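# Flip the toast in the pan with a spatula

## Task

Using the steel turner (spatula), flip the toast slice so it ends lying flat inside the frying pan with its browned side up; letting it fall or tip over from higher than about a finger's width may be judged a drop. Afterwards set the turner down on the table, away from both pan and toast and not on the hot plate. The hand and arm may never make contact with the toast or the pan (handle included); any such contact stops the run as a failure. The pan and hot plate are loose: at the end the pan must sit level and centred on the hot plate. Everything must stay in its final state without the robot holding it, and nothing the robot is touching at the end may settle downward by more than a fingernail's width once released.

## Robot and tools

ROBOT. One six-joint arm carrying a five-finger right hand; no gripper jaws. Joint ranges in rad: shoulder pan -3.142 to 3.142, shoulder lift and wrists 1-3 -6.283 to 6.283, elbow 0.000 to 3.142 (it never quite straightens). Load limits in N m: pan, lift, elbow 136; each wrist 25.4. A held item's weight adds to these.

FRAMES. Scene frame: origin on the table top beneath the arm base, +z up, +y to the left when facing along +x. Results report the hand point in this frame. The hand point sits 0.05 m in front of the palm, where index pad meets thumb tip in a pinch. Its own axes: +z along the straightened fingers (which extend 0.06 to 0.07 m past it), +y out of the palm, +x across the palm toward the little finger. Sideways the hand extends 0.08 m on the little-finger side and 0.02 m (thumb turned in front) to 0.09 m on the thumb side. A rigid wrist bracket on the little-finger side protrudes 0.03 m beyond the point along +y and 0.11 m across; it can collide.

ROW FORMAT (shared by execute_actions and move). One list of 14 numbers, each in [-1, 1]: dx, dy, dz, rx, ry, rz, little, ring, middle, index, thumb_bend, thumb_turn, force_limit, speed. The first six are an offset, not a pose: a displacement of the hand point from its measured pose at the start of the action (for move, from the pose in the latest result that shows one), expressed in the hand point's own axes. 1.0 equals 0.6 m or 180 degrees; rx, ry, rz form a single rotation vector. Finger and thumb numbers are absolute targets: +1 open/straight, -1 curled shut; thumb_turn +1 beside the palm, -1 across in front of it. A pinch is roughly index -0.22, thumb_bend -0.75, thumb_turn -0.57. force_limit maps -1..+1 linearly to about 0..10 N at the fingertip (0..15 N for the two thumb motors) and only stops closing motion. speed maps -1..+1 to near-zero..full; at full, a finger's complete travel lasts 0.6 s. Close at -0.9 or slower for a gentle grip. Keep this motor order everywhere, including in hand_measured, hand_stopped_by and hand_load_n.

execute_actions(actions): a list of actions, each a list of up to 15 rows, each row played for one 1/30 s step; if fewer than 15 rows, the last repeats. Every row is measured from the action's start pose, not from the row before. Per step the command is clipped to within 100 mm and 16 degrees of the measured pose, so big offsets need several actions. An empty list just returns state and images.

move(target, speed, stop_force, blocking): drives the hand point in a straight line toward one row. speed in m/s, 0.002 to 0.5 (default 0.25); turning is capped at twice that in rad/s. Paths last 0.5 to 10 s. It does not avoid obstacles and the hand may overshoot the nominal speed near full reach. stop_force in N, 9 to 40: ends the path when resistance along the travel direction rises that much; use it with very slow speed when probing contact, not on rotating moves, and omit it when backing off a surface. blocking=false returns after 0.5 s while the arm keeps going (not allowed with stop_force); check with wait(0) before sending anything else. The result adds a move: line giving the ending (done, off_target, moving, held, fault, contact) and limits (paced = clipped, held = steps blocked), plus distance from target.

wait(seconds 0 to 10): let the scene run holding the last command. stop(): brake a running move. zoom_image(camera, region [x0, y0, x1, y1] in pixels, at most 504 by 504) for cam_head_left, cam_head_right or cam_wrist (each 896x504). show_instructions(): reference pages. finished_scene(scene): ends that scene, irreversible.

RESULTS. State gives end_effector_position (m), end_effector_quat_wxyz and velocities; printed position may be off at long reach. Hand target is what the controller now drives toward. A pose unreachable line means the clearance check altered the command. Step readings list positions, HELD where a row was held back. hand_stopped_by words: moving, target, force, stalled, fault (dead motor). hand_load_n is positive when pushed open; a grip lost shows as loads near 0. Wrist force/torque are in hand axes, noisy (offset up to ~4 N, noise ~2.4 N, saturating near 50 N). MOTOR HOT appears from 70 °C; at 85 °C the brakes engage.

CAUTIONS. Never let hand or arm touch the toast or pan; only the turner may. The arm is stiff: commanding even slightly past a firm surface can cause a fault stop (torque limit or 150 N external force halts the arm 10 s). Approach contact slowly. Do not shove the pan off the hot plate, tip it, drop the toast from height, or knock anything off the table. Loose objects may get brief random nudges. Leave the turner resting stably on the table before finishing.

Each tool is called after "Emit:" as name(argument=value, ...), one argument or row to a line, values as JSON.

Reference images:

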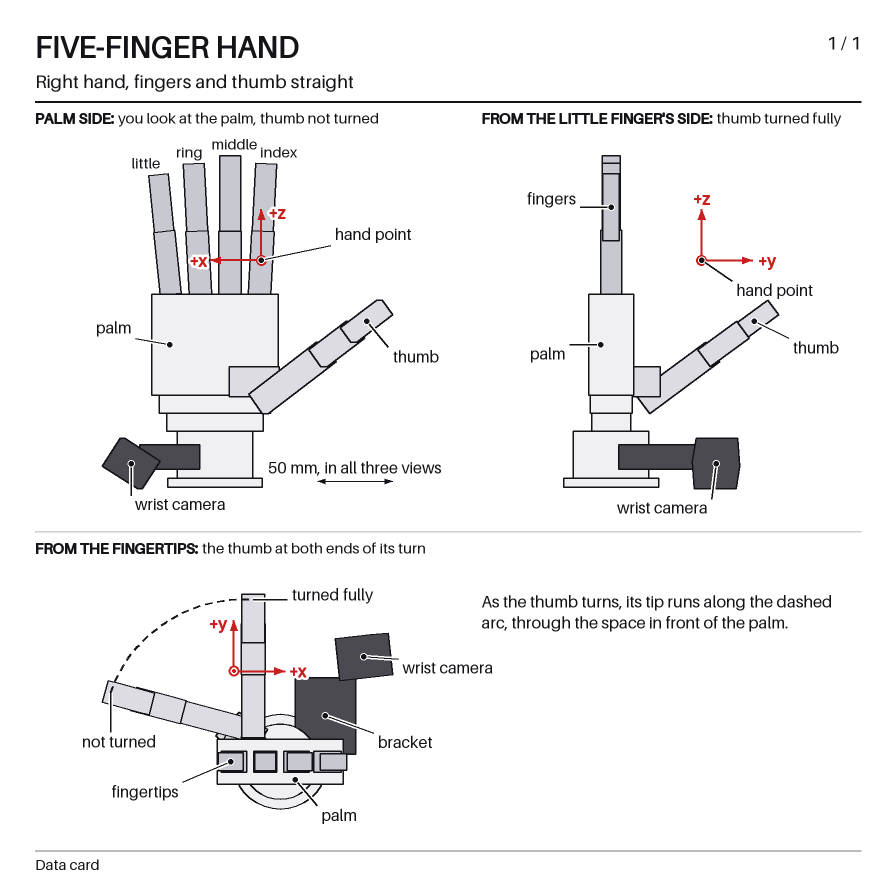

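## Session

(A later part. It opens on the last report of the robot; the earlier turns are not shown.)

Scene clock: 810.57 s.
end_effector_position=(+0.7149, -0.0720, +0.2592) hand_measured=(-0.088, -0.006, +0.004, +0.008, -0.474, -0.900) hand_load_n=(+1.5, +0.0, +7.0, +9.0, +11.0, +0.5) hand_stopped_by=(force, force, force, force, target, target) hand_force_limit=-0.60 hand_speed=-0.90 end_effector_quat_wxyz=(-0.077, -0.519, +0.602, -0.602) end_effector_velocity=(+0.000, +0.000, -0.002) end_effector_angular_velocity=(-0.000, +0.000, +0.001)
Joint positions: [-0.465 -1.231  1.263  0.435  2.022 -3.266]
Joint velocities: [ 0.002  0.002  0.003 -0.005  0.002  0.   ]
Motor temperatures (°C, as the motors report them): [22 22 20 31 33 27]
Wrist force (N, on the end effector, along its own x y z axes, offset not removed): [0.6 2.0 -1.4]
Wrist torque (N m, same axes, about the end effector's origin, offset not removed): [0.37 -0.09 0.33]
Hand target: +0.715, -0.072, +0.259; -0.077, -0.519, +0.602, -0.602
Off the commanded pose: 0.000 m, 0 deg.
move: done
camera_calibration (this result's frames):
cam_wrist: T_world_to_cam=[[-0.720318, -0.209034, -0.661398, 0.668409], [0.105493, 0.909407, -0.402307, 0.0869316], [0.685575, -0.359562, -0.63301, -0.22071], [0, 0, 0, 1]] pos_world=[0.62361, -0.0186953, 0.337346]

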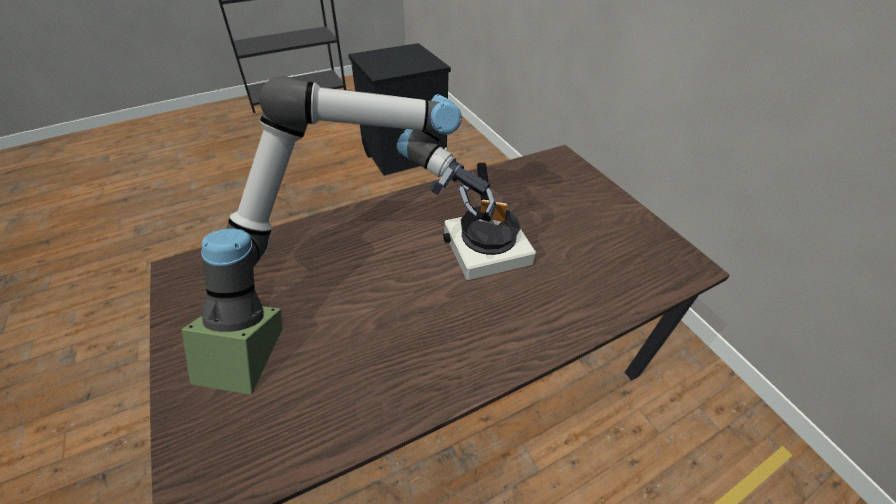

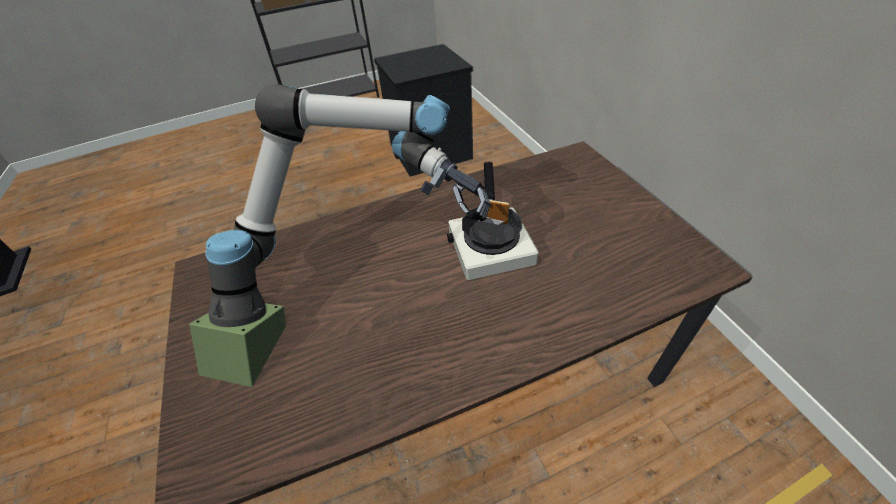

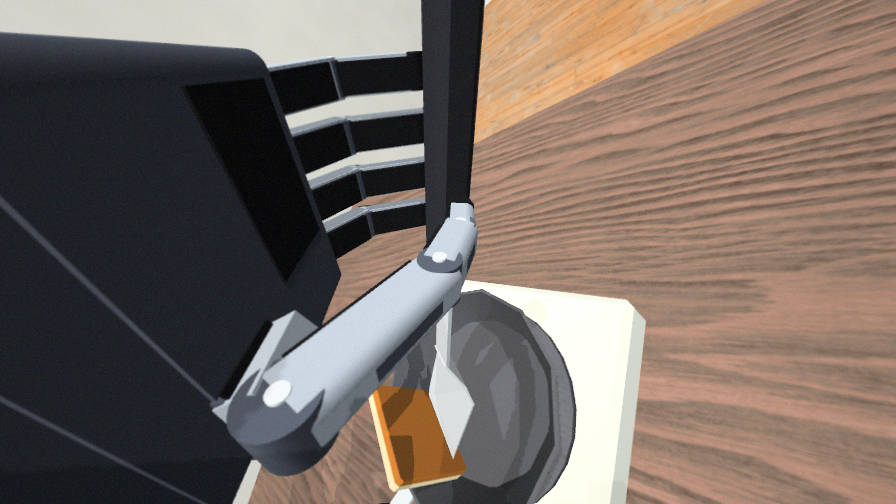

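Emit:
move(
  target=[-0.00453,-0.01113,-0.00403,0,0,0,-0.45,-0.4,-0.4,-0.4,-0.48,-0.9,-0.6,-0.9],
  speed=0.006,
)

Emit:
zoom_image(
  camera="cam_wrist",
  region=[340, 330, 514, 504],
)

Emit:
zoom_image(
  camera="cam_head_right",
  region=[450, 180, 550, 270],
)

Scene clock: 816.23 s.
end_effector_position=(+0.7196, -0.0669, +0.2622) hand_measured=(-0.088, -0.006, +0.004, +0.008, -0.474, -0.900) hand_load_n=(+1.5, +0.0, +7.0, +9.0, +11.5, +0.5) hand_stopped_by=(force, force, force, force, target, target) hand_force_limit=-0.60 hand_speed=-0.90 end_effector_quat_wxyz=(-0.077, -0.519, +0.602, -0.602) end_effector_velocity=(+0.000, +0.000, -0.000) end_effector_angular_velocity=(-0.001, +0.001, -0.001)
Joint positions: [-0.456 -1.222  1.236  0.455  2.03  -3.261]
Joint velocities: [ 0.001  0.001 -0.002  0.002  0.002 -0.   ]
Motor temperatures (°C, as the motors report them): [22 22 20 31 33 27]
Wrist force (N, on the end effector, along its own x y z axes, offset not removed): [-2.3 1.9 -1.5]
Wrist torque (N m, same axes, about the end effector's origin, offset not removed): [0.32 0.30 0.08]
Hand target: +0.720, -0.067, +0.262; -0.077, -0.519, +0.602, -0.602
Off the commanded pose: 0.000 m, 0 deg.
move: done
camera_calibration (this result's frames):
cam_wrist: T_world_to_cam=[[-0.720313, -0.209038, -0.661402, 0.674782], [0.10549, 0.909407, -0.402306, 0.0830038], [0.685581, -0.359557, -0.633006, -0.220195], [0, 0, 0, 1]] pos_world=[0.62826, -0.0136021, 0.34031]

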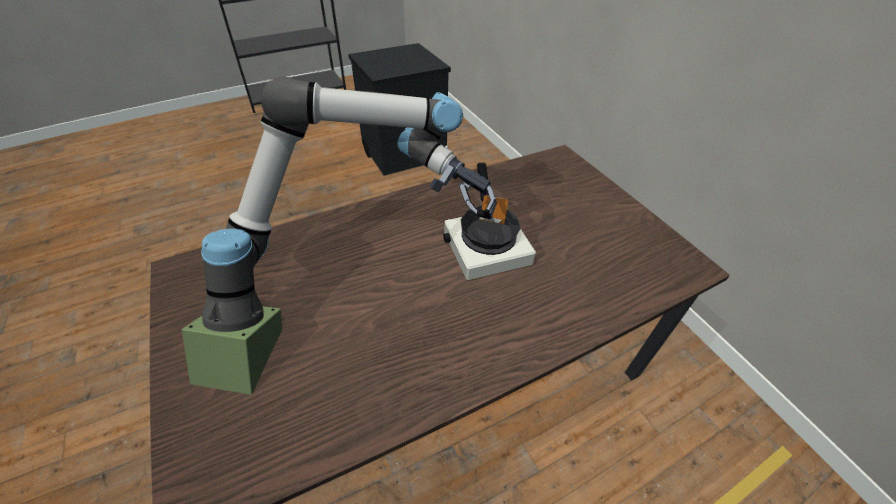

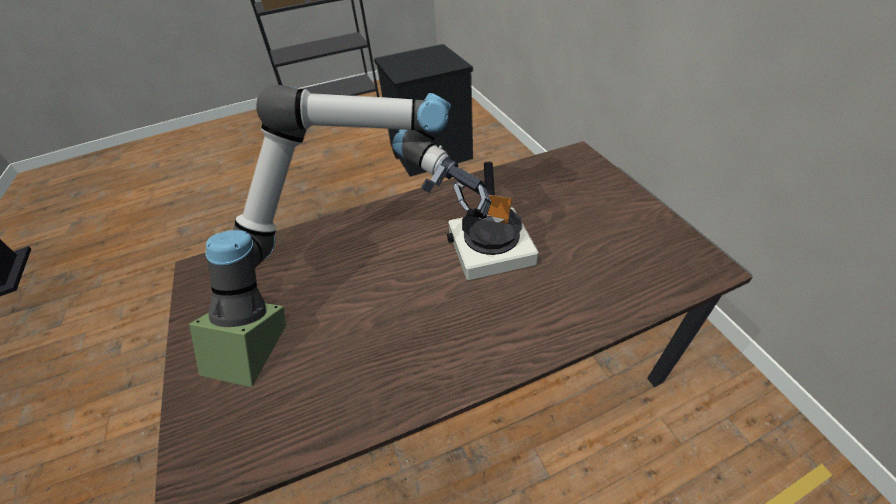

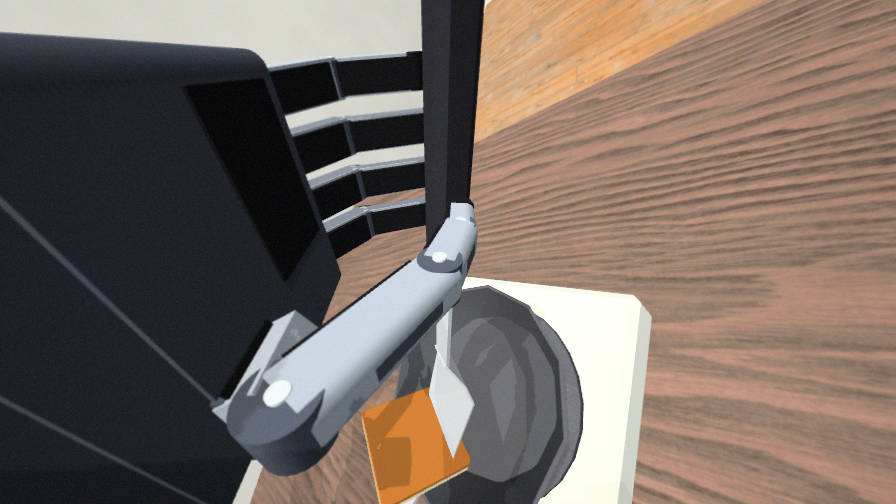

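Region (340, 330, 514, 504) of cam_wrist's 896x504 image, scaled by 2.897, with more detail than that image has.

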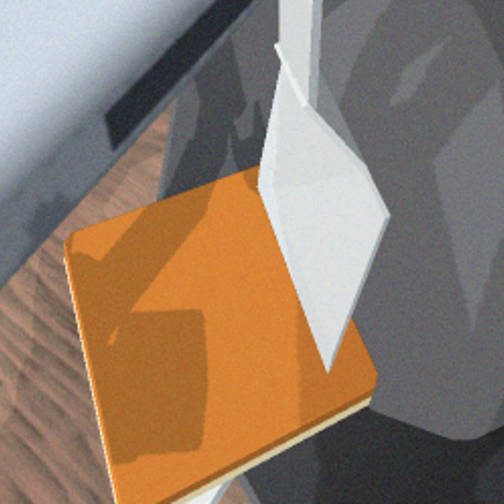

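Region (450, 180, 550, 270) of cam_head_right's 896x504 image, scaled by 5.040, with more detail than that image has; it fills the top 454 rows of this view, and the rest is white.

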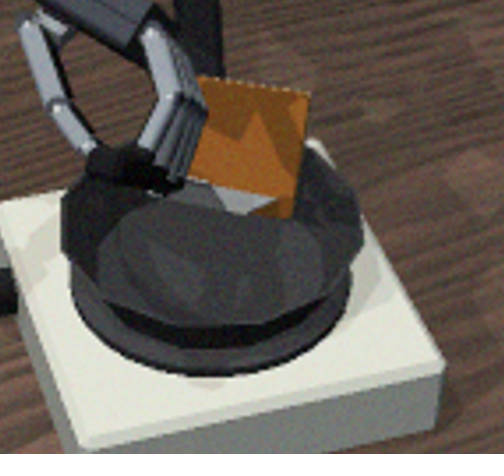

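Emit:
move(
  target=[0.00204,0.0199,0.00738,0,0,0,-0.45,-0.4,-0.4,-0.4,-0.48,-0.9,-0.6,-0.9],
  speed=0.01,
)

Emit:
zoom_image(
  camera="cam_wrist",
  region=[340, 330, 514, 504],
)

Emit:
zoom_image(
  camera="cam_head_right",
  region=[450, 180, 550, 270],
)

Scene clock: 820.03 s.
end_effector_position=(+0.7129, -0.0742, +0.2543) hand_measured=(-0.088, -0.006, +0.004, +0.008, -0.474, -0.900) hand_load_n=(+1.5, +0.0, +7.0, +9.0, +11.0, +0.5) hand_stopped_by=(force, force, force, force, target, target) hand_force_limit=-0.60 hand_speed=-0.90 end_effector_quat_wxyz=(-0.077, -0.519, +0.602, -0.602) end_effector_velocity=(-0.001, -0.001, -0.002) end_effector_angular_velocity=(-0.000, +0.001, +0.000)
Joint positions: [-0.465 -1.232  1.278  0.42   2.022 -3.266]
Joint velocities: [-0.001 -0.     0.006 -0.005 -0.001 -0.001]
Motor temperatures (°C, as the motors report them): [22 22 20 31 33 27]
Wrist force (N, on the end effector, along its own x y z axes, offset not removed): [-0.3 1.5 0.1]
Wrist torque (N m, same axes, about the end effector's origin, offset not removed): [0.18 -0.09 0.38]
Hand target: +0.713, -0.074, +0.254; -0.077, -0.519, +0.602, -0.602
Off the commanded pose: 0.000 m, 0 deg.
move: done
camera_calibration (this result's frames):
cam_wrist: T_world_to_cam=[[-0.720325, -0.209026, -0.661393, 0.663249], [0.105501, 0.909405, -0.402309, 0.0871377], [0.685567, -0.359571, -0.633014, -0.223247], [0, 0, 0, 1]] pos_world=[0.621613, -0.0208803, 0.332406]

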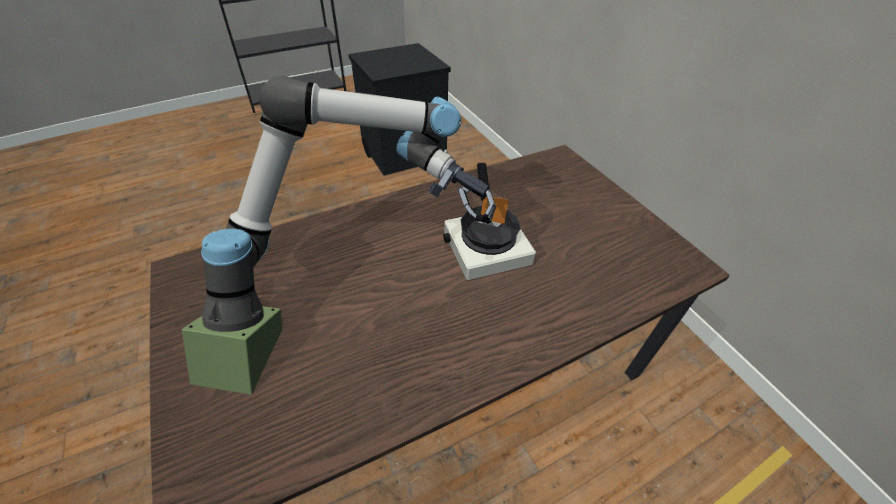

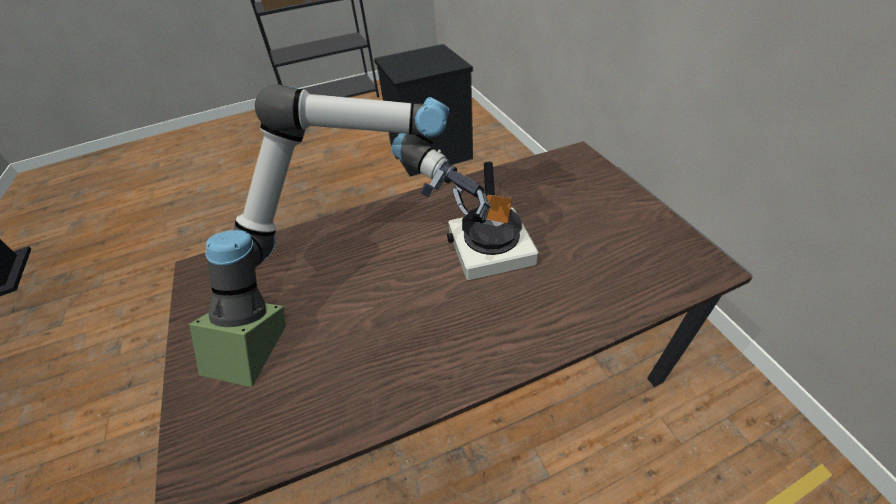

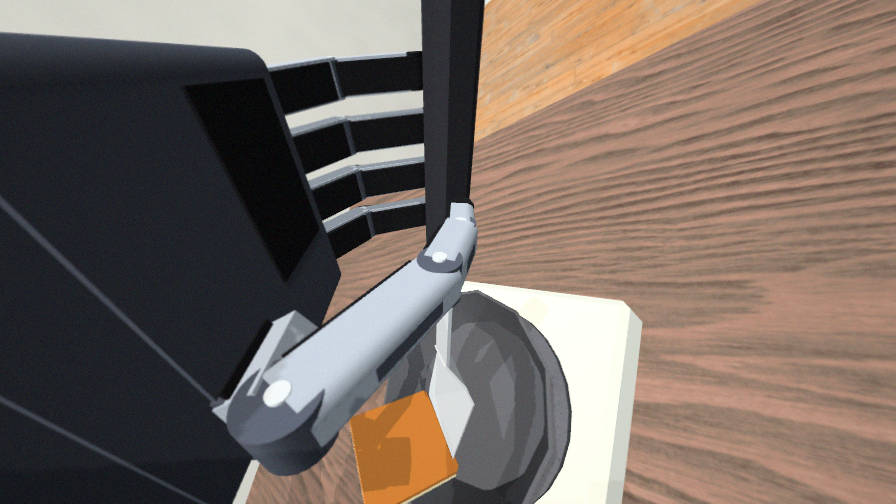

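Region (340, 330, 514, 504) of cam_wrist's 896x504 image, scaled by 2.897, with more detail than that image has.

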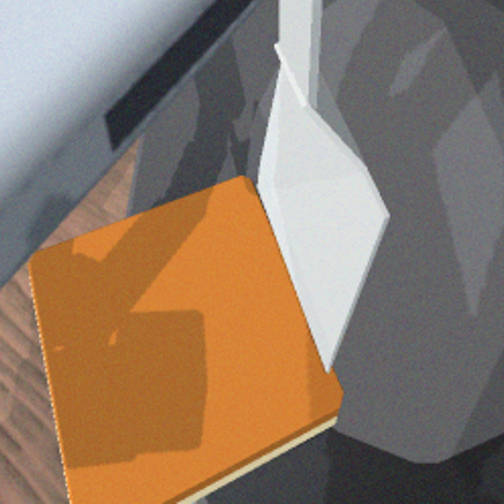

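Region (450, 180, 550, 270) of cam_head_right's 896x504 image, scaled by 5.040, with more detail than that image has; it fills the top 454 rows of this view, and the rest is white.

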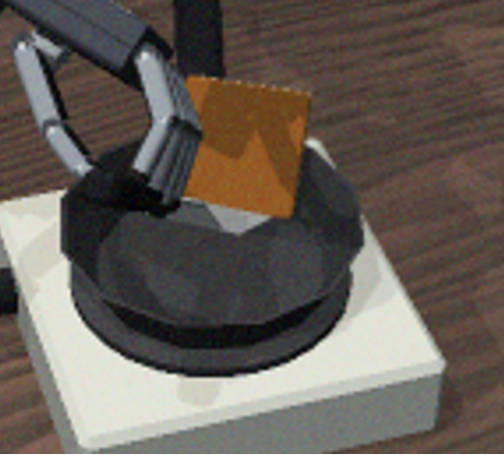

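Emit:
move(
  target=[-0.02257,0.09398,0.03583,0.00206,-0.02435,0.06498,-0.45,-0.4,-0.4,-0.4,-0.48,-0.9,-0.6,-0.9],
  speed=0.07,
)

Emit:
zoom_image(
  camera="cam_wrist",
  region=[400, 380, 500, 490],
)

Emit:
zoom_image(
  camera="cam_head_right",
  region=[450, 180, 550, 270],
)

Scene clock: 844.93 s.
end_effector_position=(+0.6902, -0.0991, +0.2027) hand_measured=(-0.088, -0.006, +0.004, +0.008, -0.474, -0.900) hand_load_n=(+1.5, +0.0, +7.0, +9.0, +11.5, +0.5) hand_stopped_by=(force, force, force, force, target, target) hand_force_limit=-0.60 hand_speed=-0.90 end_effector_quat_wxyz=(+0.010, -0.478, +0.652, -0.588) end_effector_velocity=(-0.001, -0.001, -0.001) end_effector_angular_velocity=(+0.006, -0.007, -0.000)
Joint positions: [-0.536 -1.28   1.502  0.228  1.882 -3.098]
Joint velocities: [-0.003 -0.002  0.008 -0.008 -0.005  0.006]
Motor temperatures (°C, as the motors report them): [22 22 20 31 33 27]
Wrist force (N, on the end effector, along its own x y z axes, offset not removed): [2.8 1.7 1.1]
Wrist torque (N m, same axes, about the end effector's origin, offset not removed): [0.14 -0.42 0.36]
Hand target: +0.690, -0.099, +0.202; +0.010, -0.478, +0.652, -0.588
Off the commanded pose: 0.000 m, 0 deg.
move: done
camera_calibration (this result's frames):
cam_wrist: T_world_to_cam=[[-0.61371, -0.0928689, -0.78405, 0.570301], [0.152222, 0.960508, -0.232921, 0.02989], [0.774718, -0.262296, -0.575337, -0.312902], [0, 0, 0, 1]] pos_world=[0.587861, -0.0578193, 0.274082]

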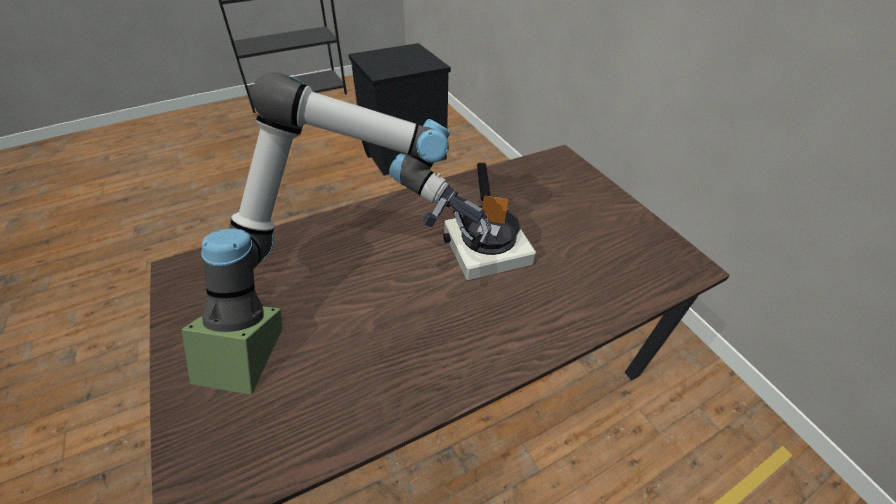

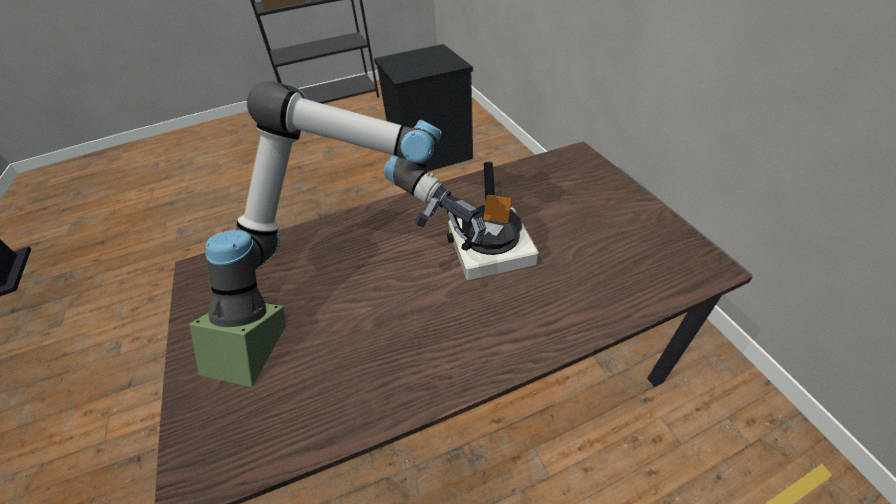

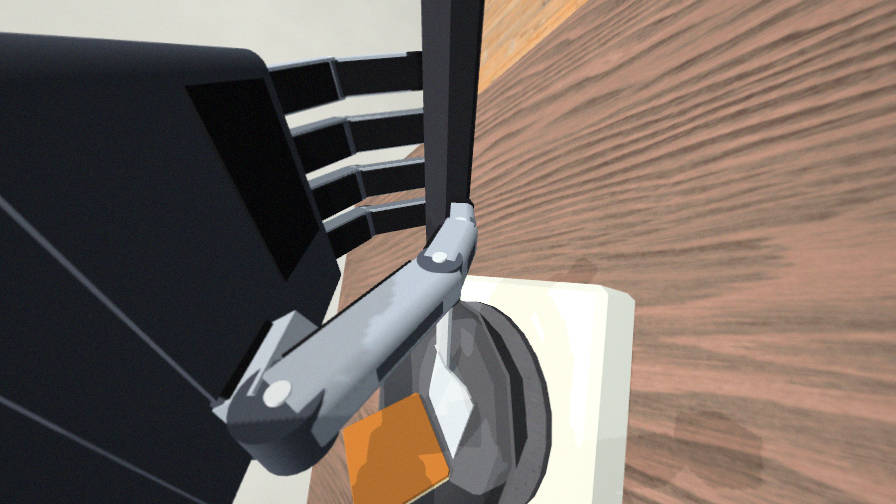

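Region (400, 380, 500, 490) of cam_wrist's 896x504 image, scaled by 4.582, with more detail than that image has; it fills the left 458 columns of this view, and the rest is white.

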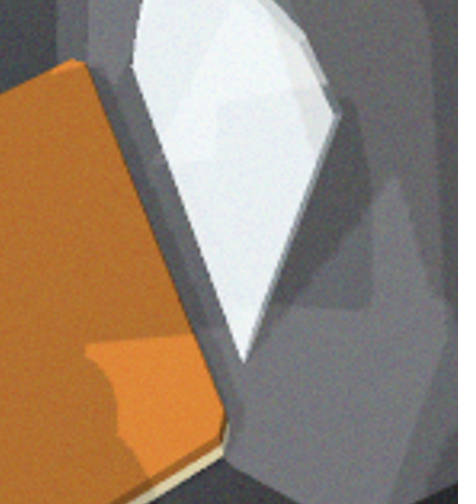

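Region (450, 180, 550, 270) of cam_head_right's 896x504 image, scaled by 5.040, with more detail than that image has; it fills the top 454 rows of this view, and the rest is white.

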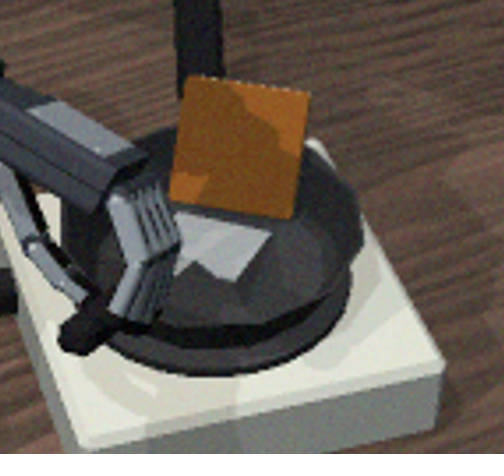

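Emit:
move(
  target=[-0.01945,-0.0094,-0.00292,0,0,0,-0.45,-0.4,-0.4,-0.4,-0.48,-0.9,-0.6,-0.9],
  speed=0.012,
)

Emit:
zoom_image(
  camera="cam_wrist",
  region=[400, 380, 500, 490],
)

Emit:
zoom_image(
  camera="cam_head_right",
  region=[450, 180, 550, 270],
)

Scene clock: 850.03 s.
end_effector_position=(+0.6989, -0.0897, +0.2012) hand_measured=(-0.088, -0.006, +0.004, +0.008, -0.474, -0.900) hand_load_n=(+1.5, +0.0, +7.0, +9.0, +11.5, +0.5) hand_stopped_by=(force, force, force, force, target, target) hand_force_limit=-0.60 hand_speed=-0.90 end_effector_quat_wxyz=(+0.010, -0.478, +0.652, -0.588) end_effector_velocity=(+0.001, +0.002, -0.000) end_effector_angular_velocity=(+0.001, -0.001, -0.001)
Joint positions: [-0.512 -1.264  1.469  0.248  1.904 -3.086]
Joint velocities: [ 0.004  0.002 -0.005  0.004  0.003  0.004]
Motor temperatures (°C, as the motors report them): [22 22 20 31 33 27]
Wrist force (N, on the end effector, along its own x y z axes, offset not removed): [0.9 0.9 0.5]
Wrist torque (N m, same axes, about the end effector's origin, offset not removed): [0.14 -0.08 0.31]
Hand target: +0.699, -0.090, +0.201; +0.010, -0.478, +0.652, -0.588
Off the commanded pose: 0.000 m, 0 deg.
move: done
camera_calibration (this result's frames):
cam_wrist: T_world_to_cam=[[-0.613688, -0.0928608, -0.784069, 0.575321], [0.152213, 0.960516, -0.232894, 0.0191502], [0.774738, -0.26227, -0.575323, -0.317984], [0, 0, 0, 1]] pos_world=[0.596507, -0.0483667, 0.272608]

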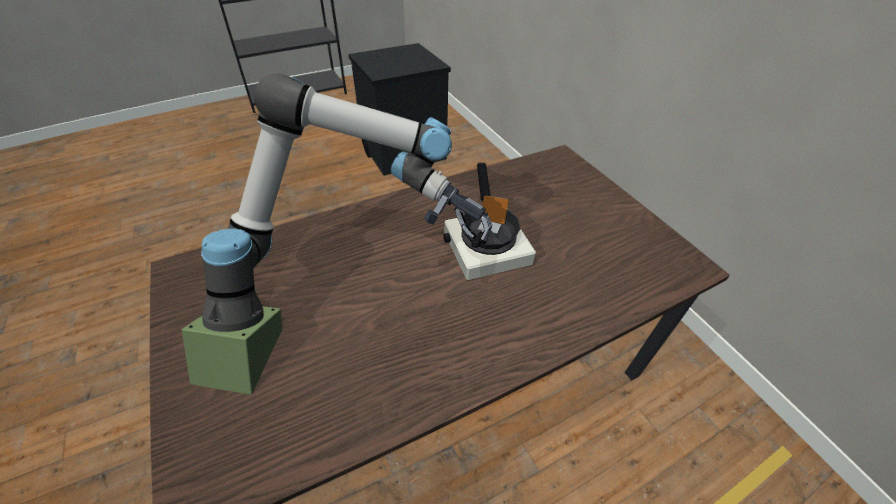

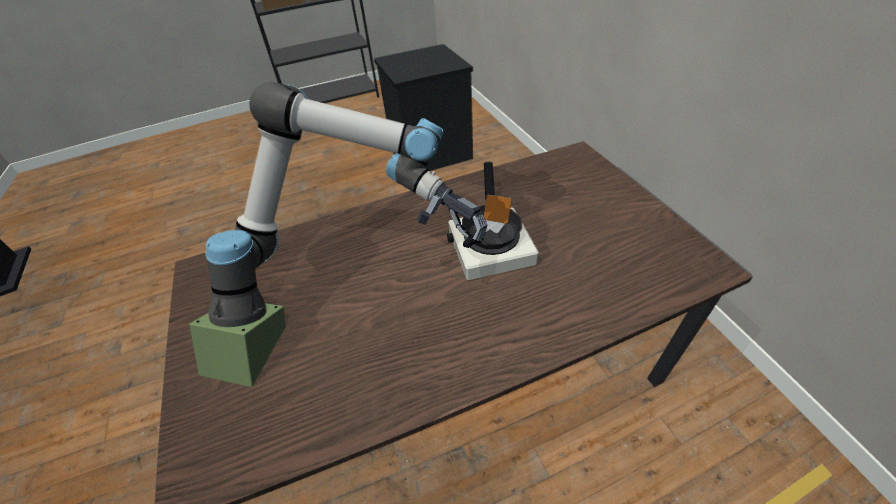

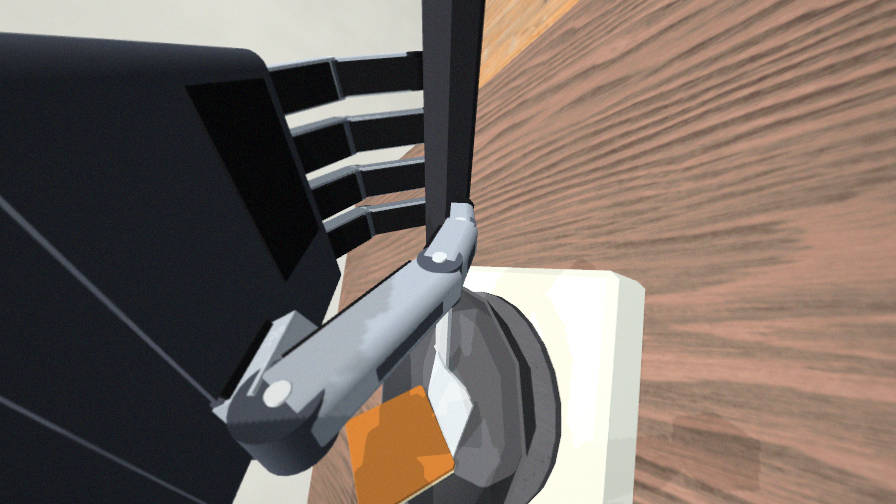

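Region (400, 380, 500, 490) of cam_wrist's 896x504 image, scaled by 4.582, with more detail than that image has; it fills the left 458 columns of this view, and the rest is white.

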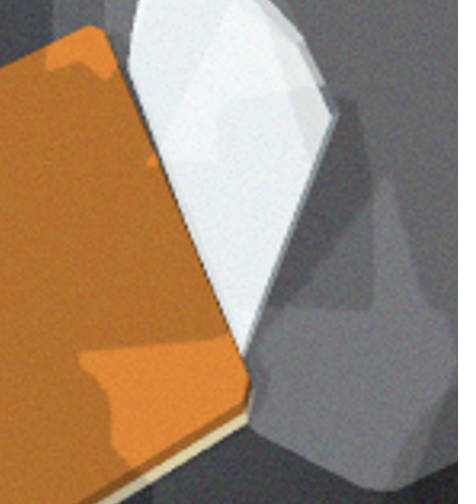

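Region (450, 180, 550, 270) of cam_head_right's 896x504 image, scaled by 5.040, with more detail than that image has; it fills the top 454 rows of this view, and the rest is white.

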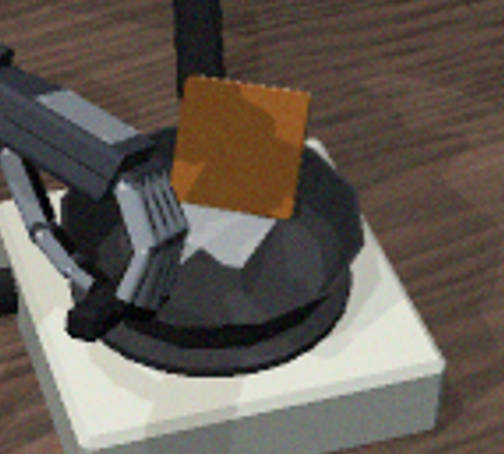

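Emit:
move(
  target=[-0.00556,-0.00348,-0.00113,0,0,0,-0.45,-0.4,-0.4,-0.4,-0.48,-0.9,-0.6,-0.9],
  speed=0.005,
)

Emit:
zoom_image(
  camera="cam_wrist",
  region=[400, 380, 500, 490],
)

Emit:
zoom_image(
  camera="cam_head_right",
  region=[450, 180, 550, 270],
)

Scene clock: 853.73 s.
end_effector_position=(+0.7015, -0.0868, +0.2012) hand_measured=(-0.088, -0.006, +0.004, +0.008, -0.474, -0.900) hand_load_n=(+1.5, +0.0, +7.0, +9.0, +11.5, +0.5) hand_stopped_by=(force, force, force, force, target, target) hand_force_limit=-0.60 hand_speed=-0.90 end_effector_quat_wxyz=(+0.010, -0.478, +0.652, -0.588) end_effector_velocity=(+0.000, +0.001, +0.000) end_effector_angular_velocity=(+0.000, +0.000, -0.001)
Joint positions: [-0.505 -1.259  1.459  0.256  1.91  -3.083]
Joint velocities: [ 0.001  0.001 -0.003  0.003  0.002  0.001]
Motor temperatures (°C, as the motors report them): [22 22 20 31 33 27]
Wrist force (N, on the end effector, along its own x y z axes, offset not removed): [0.6 1.0 -0.9]
Wrist torque (N m, same axes, about the end effector's origin, offset not removed): [0.28 0.04 0.28]
Hand target: +0.702, -0.087, +0.201; +0.010, -0.478, +0.652, -0.588
Off the commanded pose: 0.000 m, 0 deg.
move: done
camera_calibration (this result's frames):
cam_wrist: T_world_to_cam=[[-0.613683, -0.0928607, -0.784072, 0.577206], [0.152207, 0.960519, -0.232889, 0.0159742], [0.774742, -0.262261, -0.57532, -0.319278], [0, 0, 0, 1]] pos_world=[0.599149, -0.045478, 0.272605]

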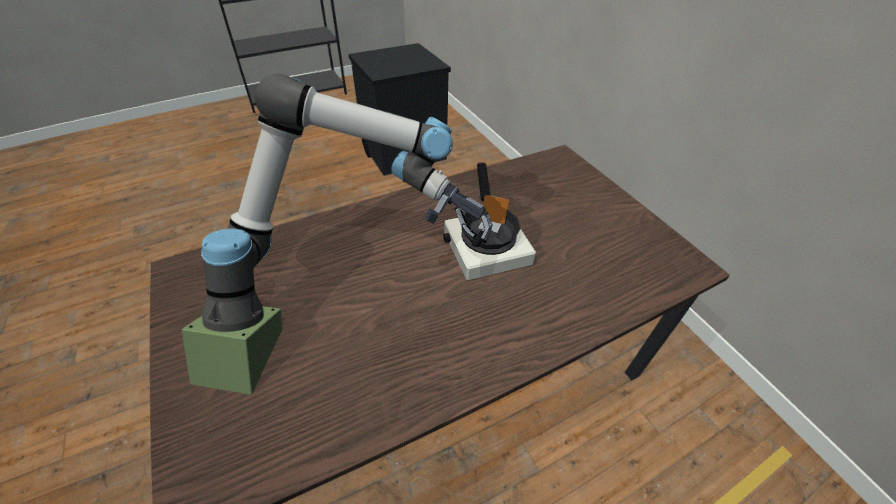

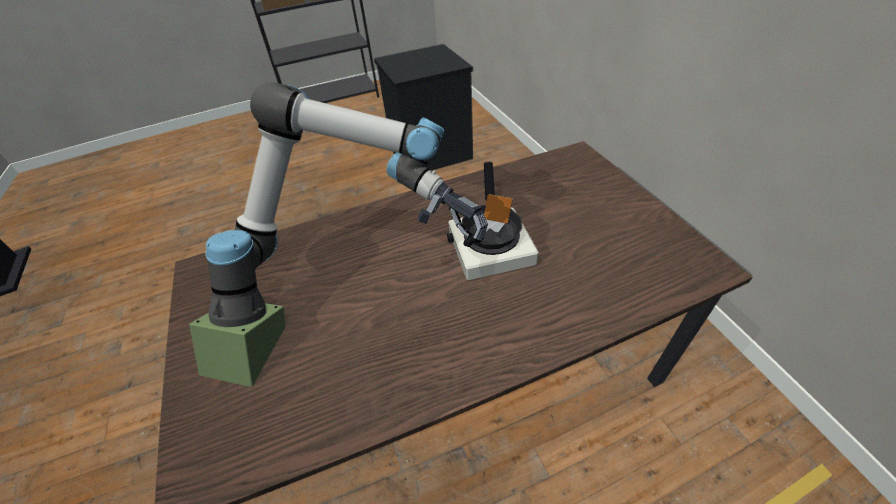

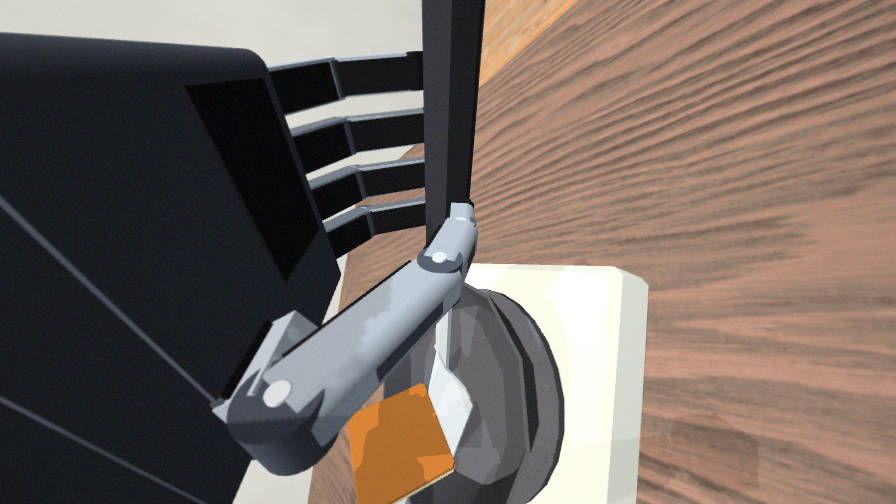

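Region (400, 380, 500, 490) of cam_wrist's 896x504 image, scaled by 4.582, with more detail than that image has; it fills the left 458 columns of this view, and the rest is white.

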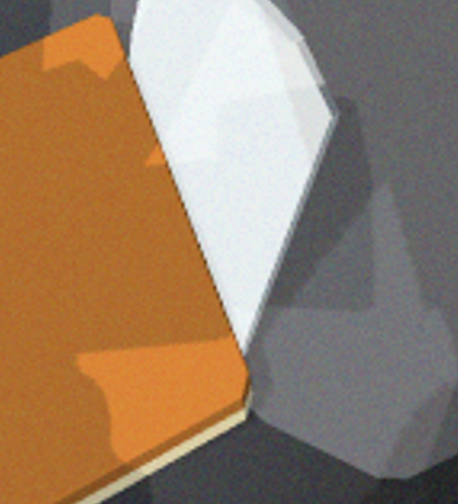

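Region (450, 180, 550, 270) of cam_head_right's 896x504 image, scaled by 5.040, with more detail than that image has; it fills the top 454 rows of this view, and the rest is white.

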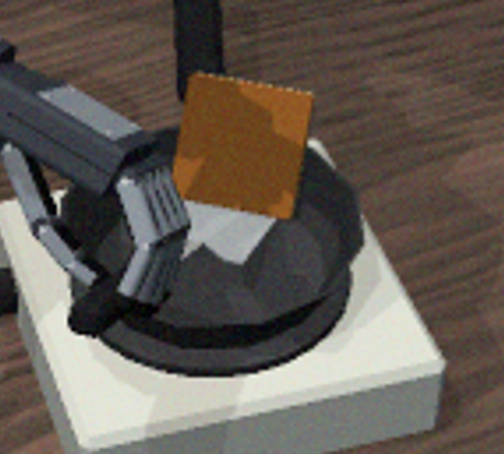

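Emit:
move(
  target=[-0.00373,-0.00607,-0.00216,0,0,0,-0.45,-0.4,-0.4,-0.4,-0.48,-0.9,-0.6,-0.9],
  speed=0.005,
)

Emit:
zoom_image(
  camera="cam_wrist",
  region=[400, 380, 500, 490],
)

Emit:
zoom_image(
  camera="cam_head_right",
  region=[450, 180, 550, 270],
)

Scene clock: 858.13 s.
end_effector_position=(+0.7042, -0.0839, +0.2031) hand_measured=(-0.088, -0.006, +0.004, +0.008, -0.474, -0.900) hand_load_n=(+1.5, +0.0, +6.5, +9.0, +11.5, +0.5) hand_stopped_by=(force, force, force, force, target, target) hand_force_limit=-0.60 hand_speed=-0.90 end_effector_quat_wxyz=(+0.010, -0.478, +0.652, -0.588) end_effector_velocity=(+0.001, +0.001, +0.001) end_effector_angular_velocity=(+0.001, -0.002, +0.000)
Joint positions: [-0.501 -1.256  1.446  0.266  1.914 -3.081]
Joint velocities: [ 0.001 -0.    -0.003  0.002  0.     0.003]
Motor temperatures (°C, as the motors report them): [22 22 20 31 33 27]
Wrist force (N, on the end effector, along its own x y z axes, offset not removed): [-0.1 1.9 -1.7]
Wrist torque (N m, same axes, about the end effector's origin, offset not removed): [0.22 0.04 0.15]
Hand target: +0.704, -0.084, +0.203; +0.010, -0.478, +0.652, -0.588
Off the commanded pose: 0.000 m, 0 deg.
move: done
camera_calibration (this result's frames):
cam_wrist: T_world_to_cam=[[-0.613679, -0.0928625, -0.784076, 0.580638], [0.152202, 0.96052, -0.232885, 0.0132452], [0.774747, -0.262254, -0.575317, -0.31944], [0, 0, 0, 1]] pos_world=[0.601795, -0.0425773, 0.274569]

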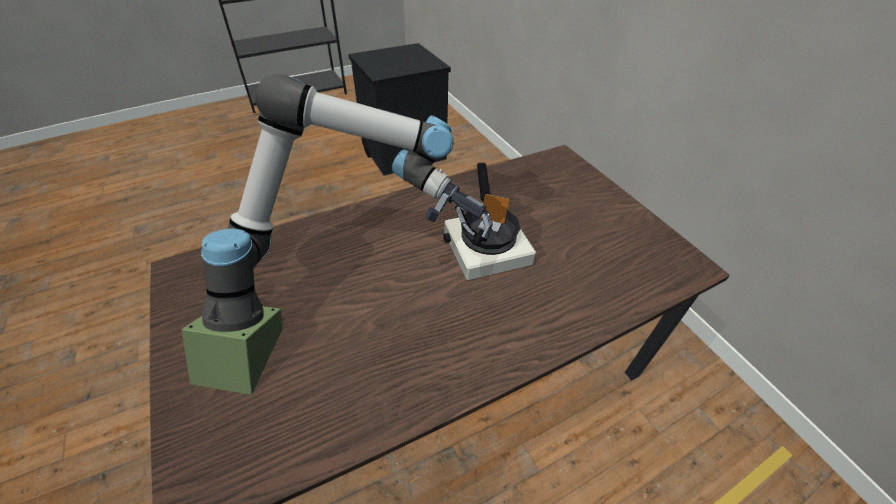

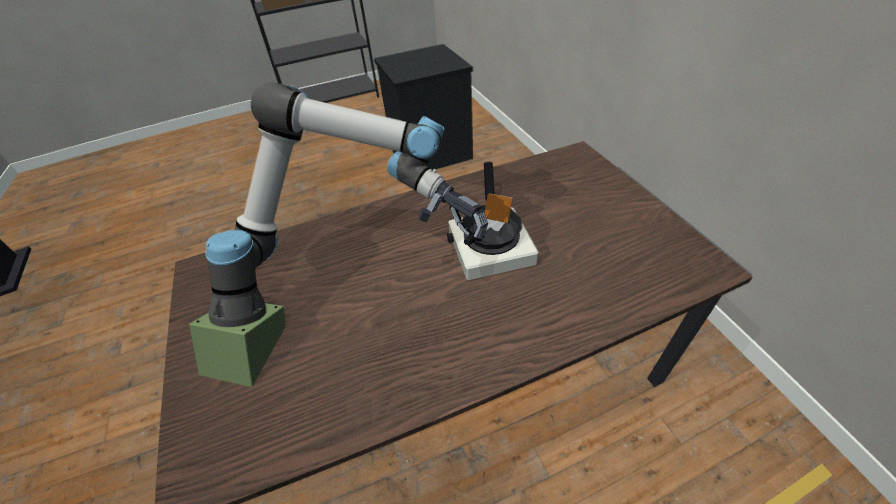

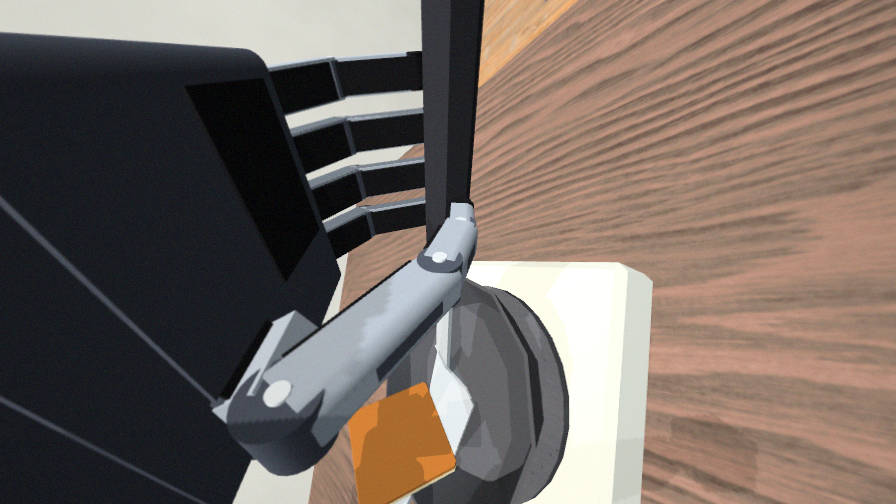

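Region (400, 380, 500, 490) of cam_wrist's 896x504 image, scaled by 4.582, with more detail than that image has; it fills the left 458 columns of this view, and the rest is white.

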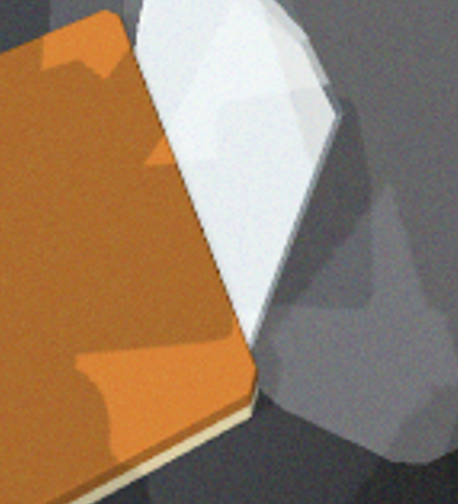

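Region (450, 180, 550, 270) of cam_head_right's 896x504 image, scaled by 5.040, with more detail than that image has; it fills the top 454 rows of this view, and the rest is white.

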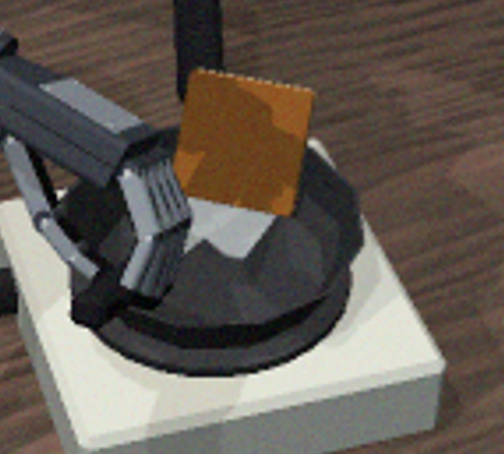

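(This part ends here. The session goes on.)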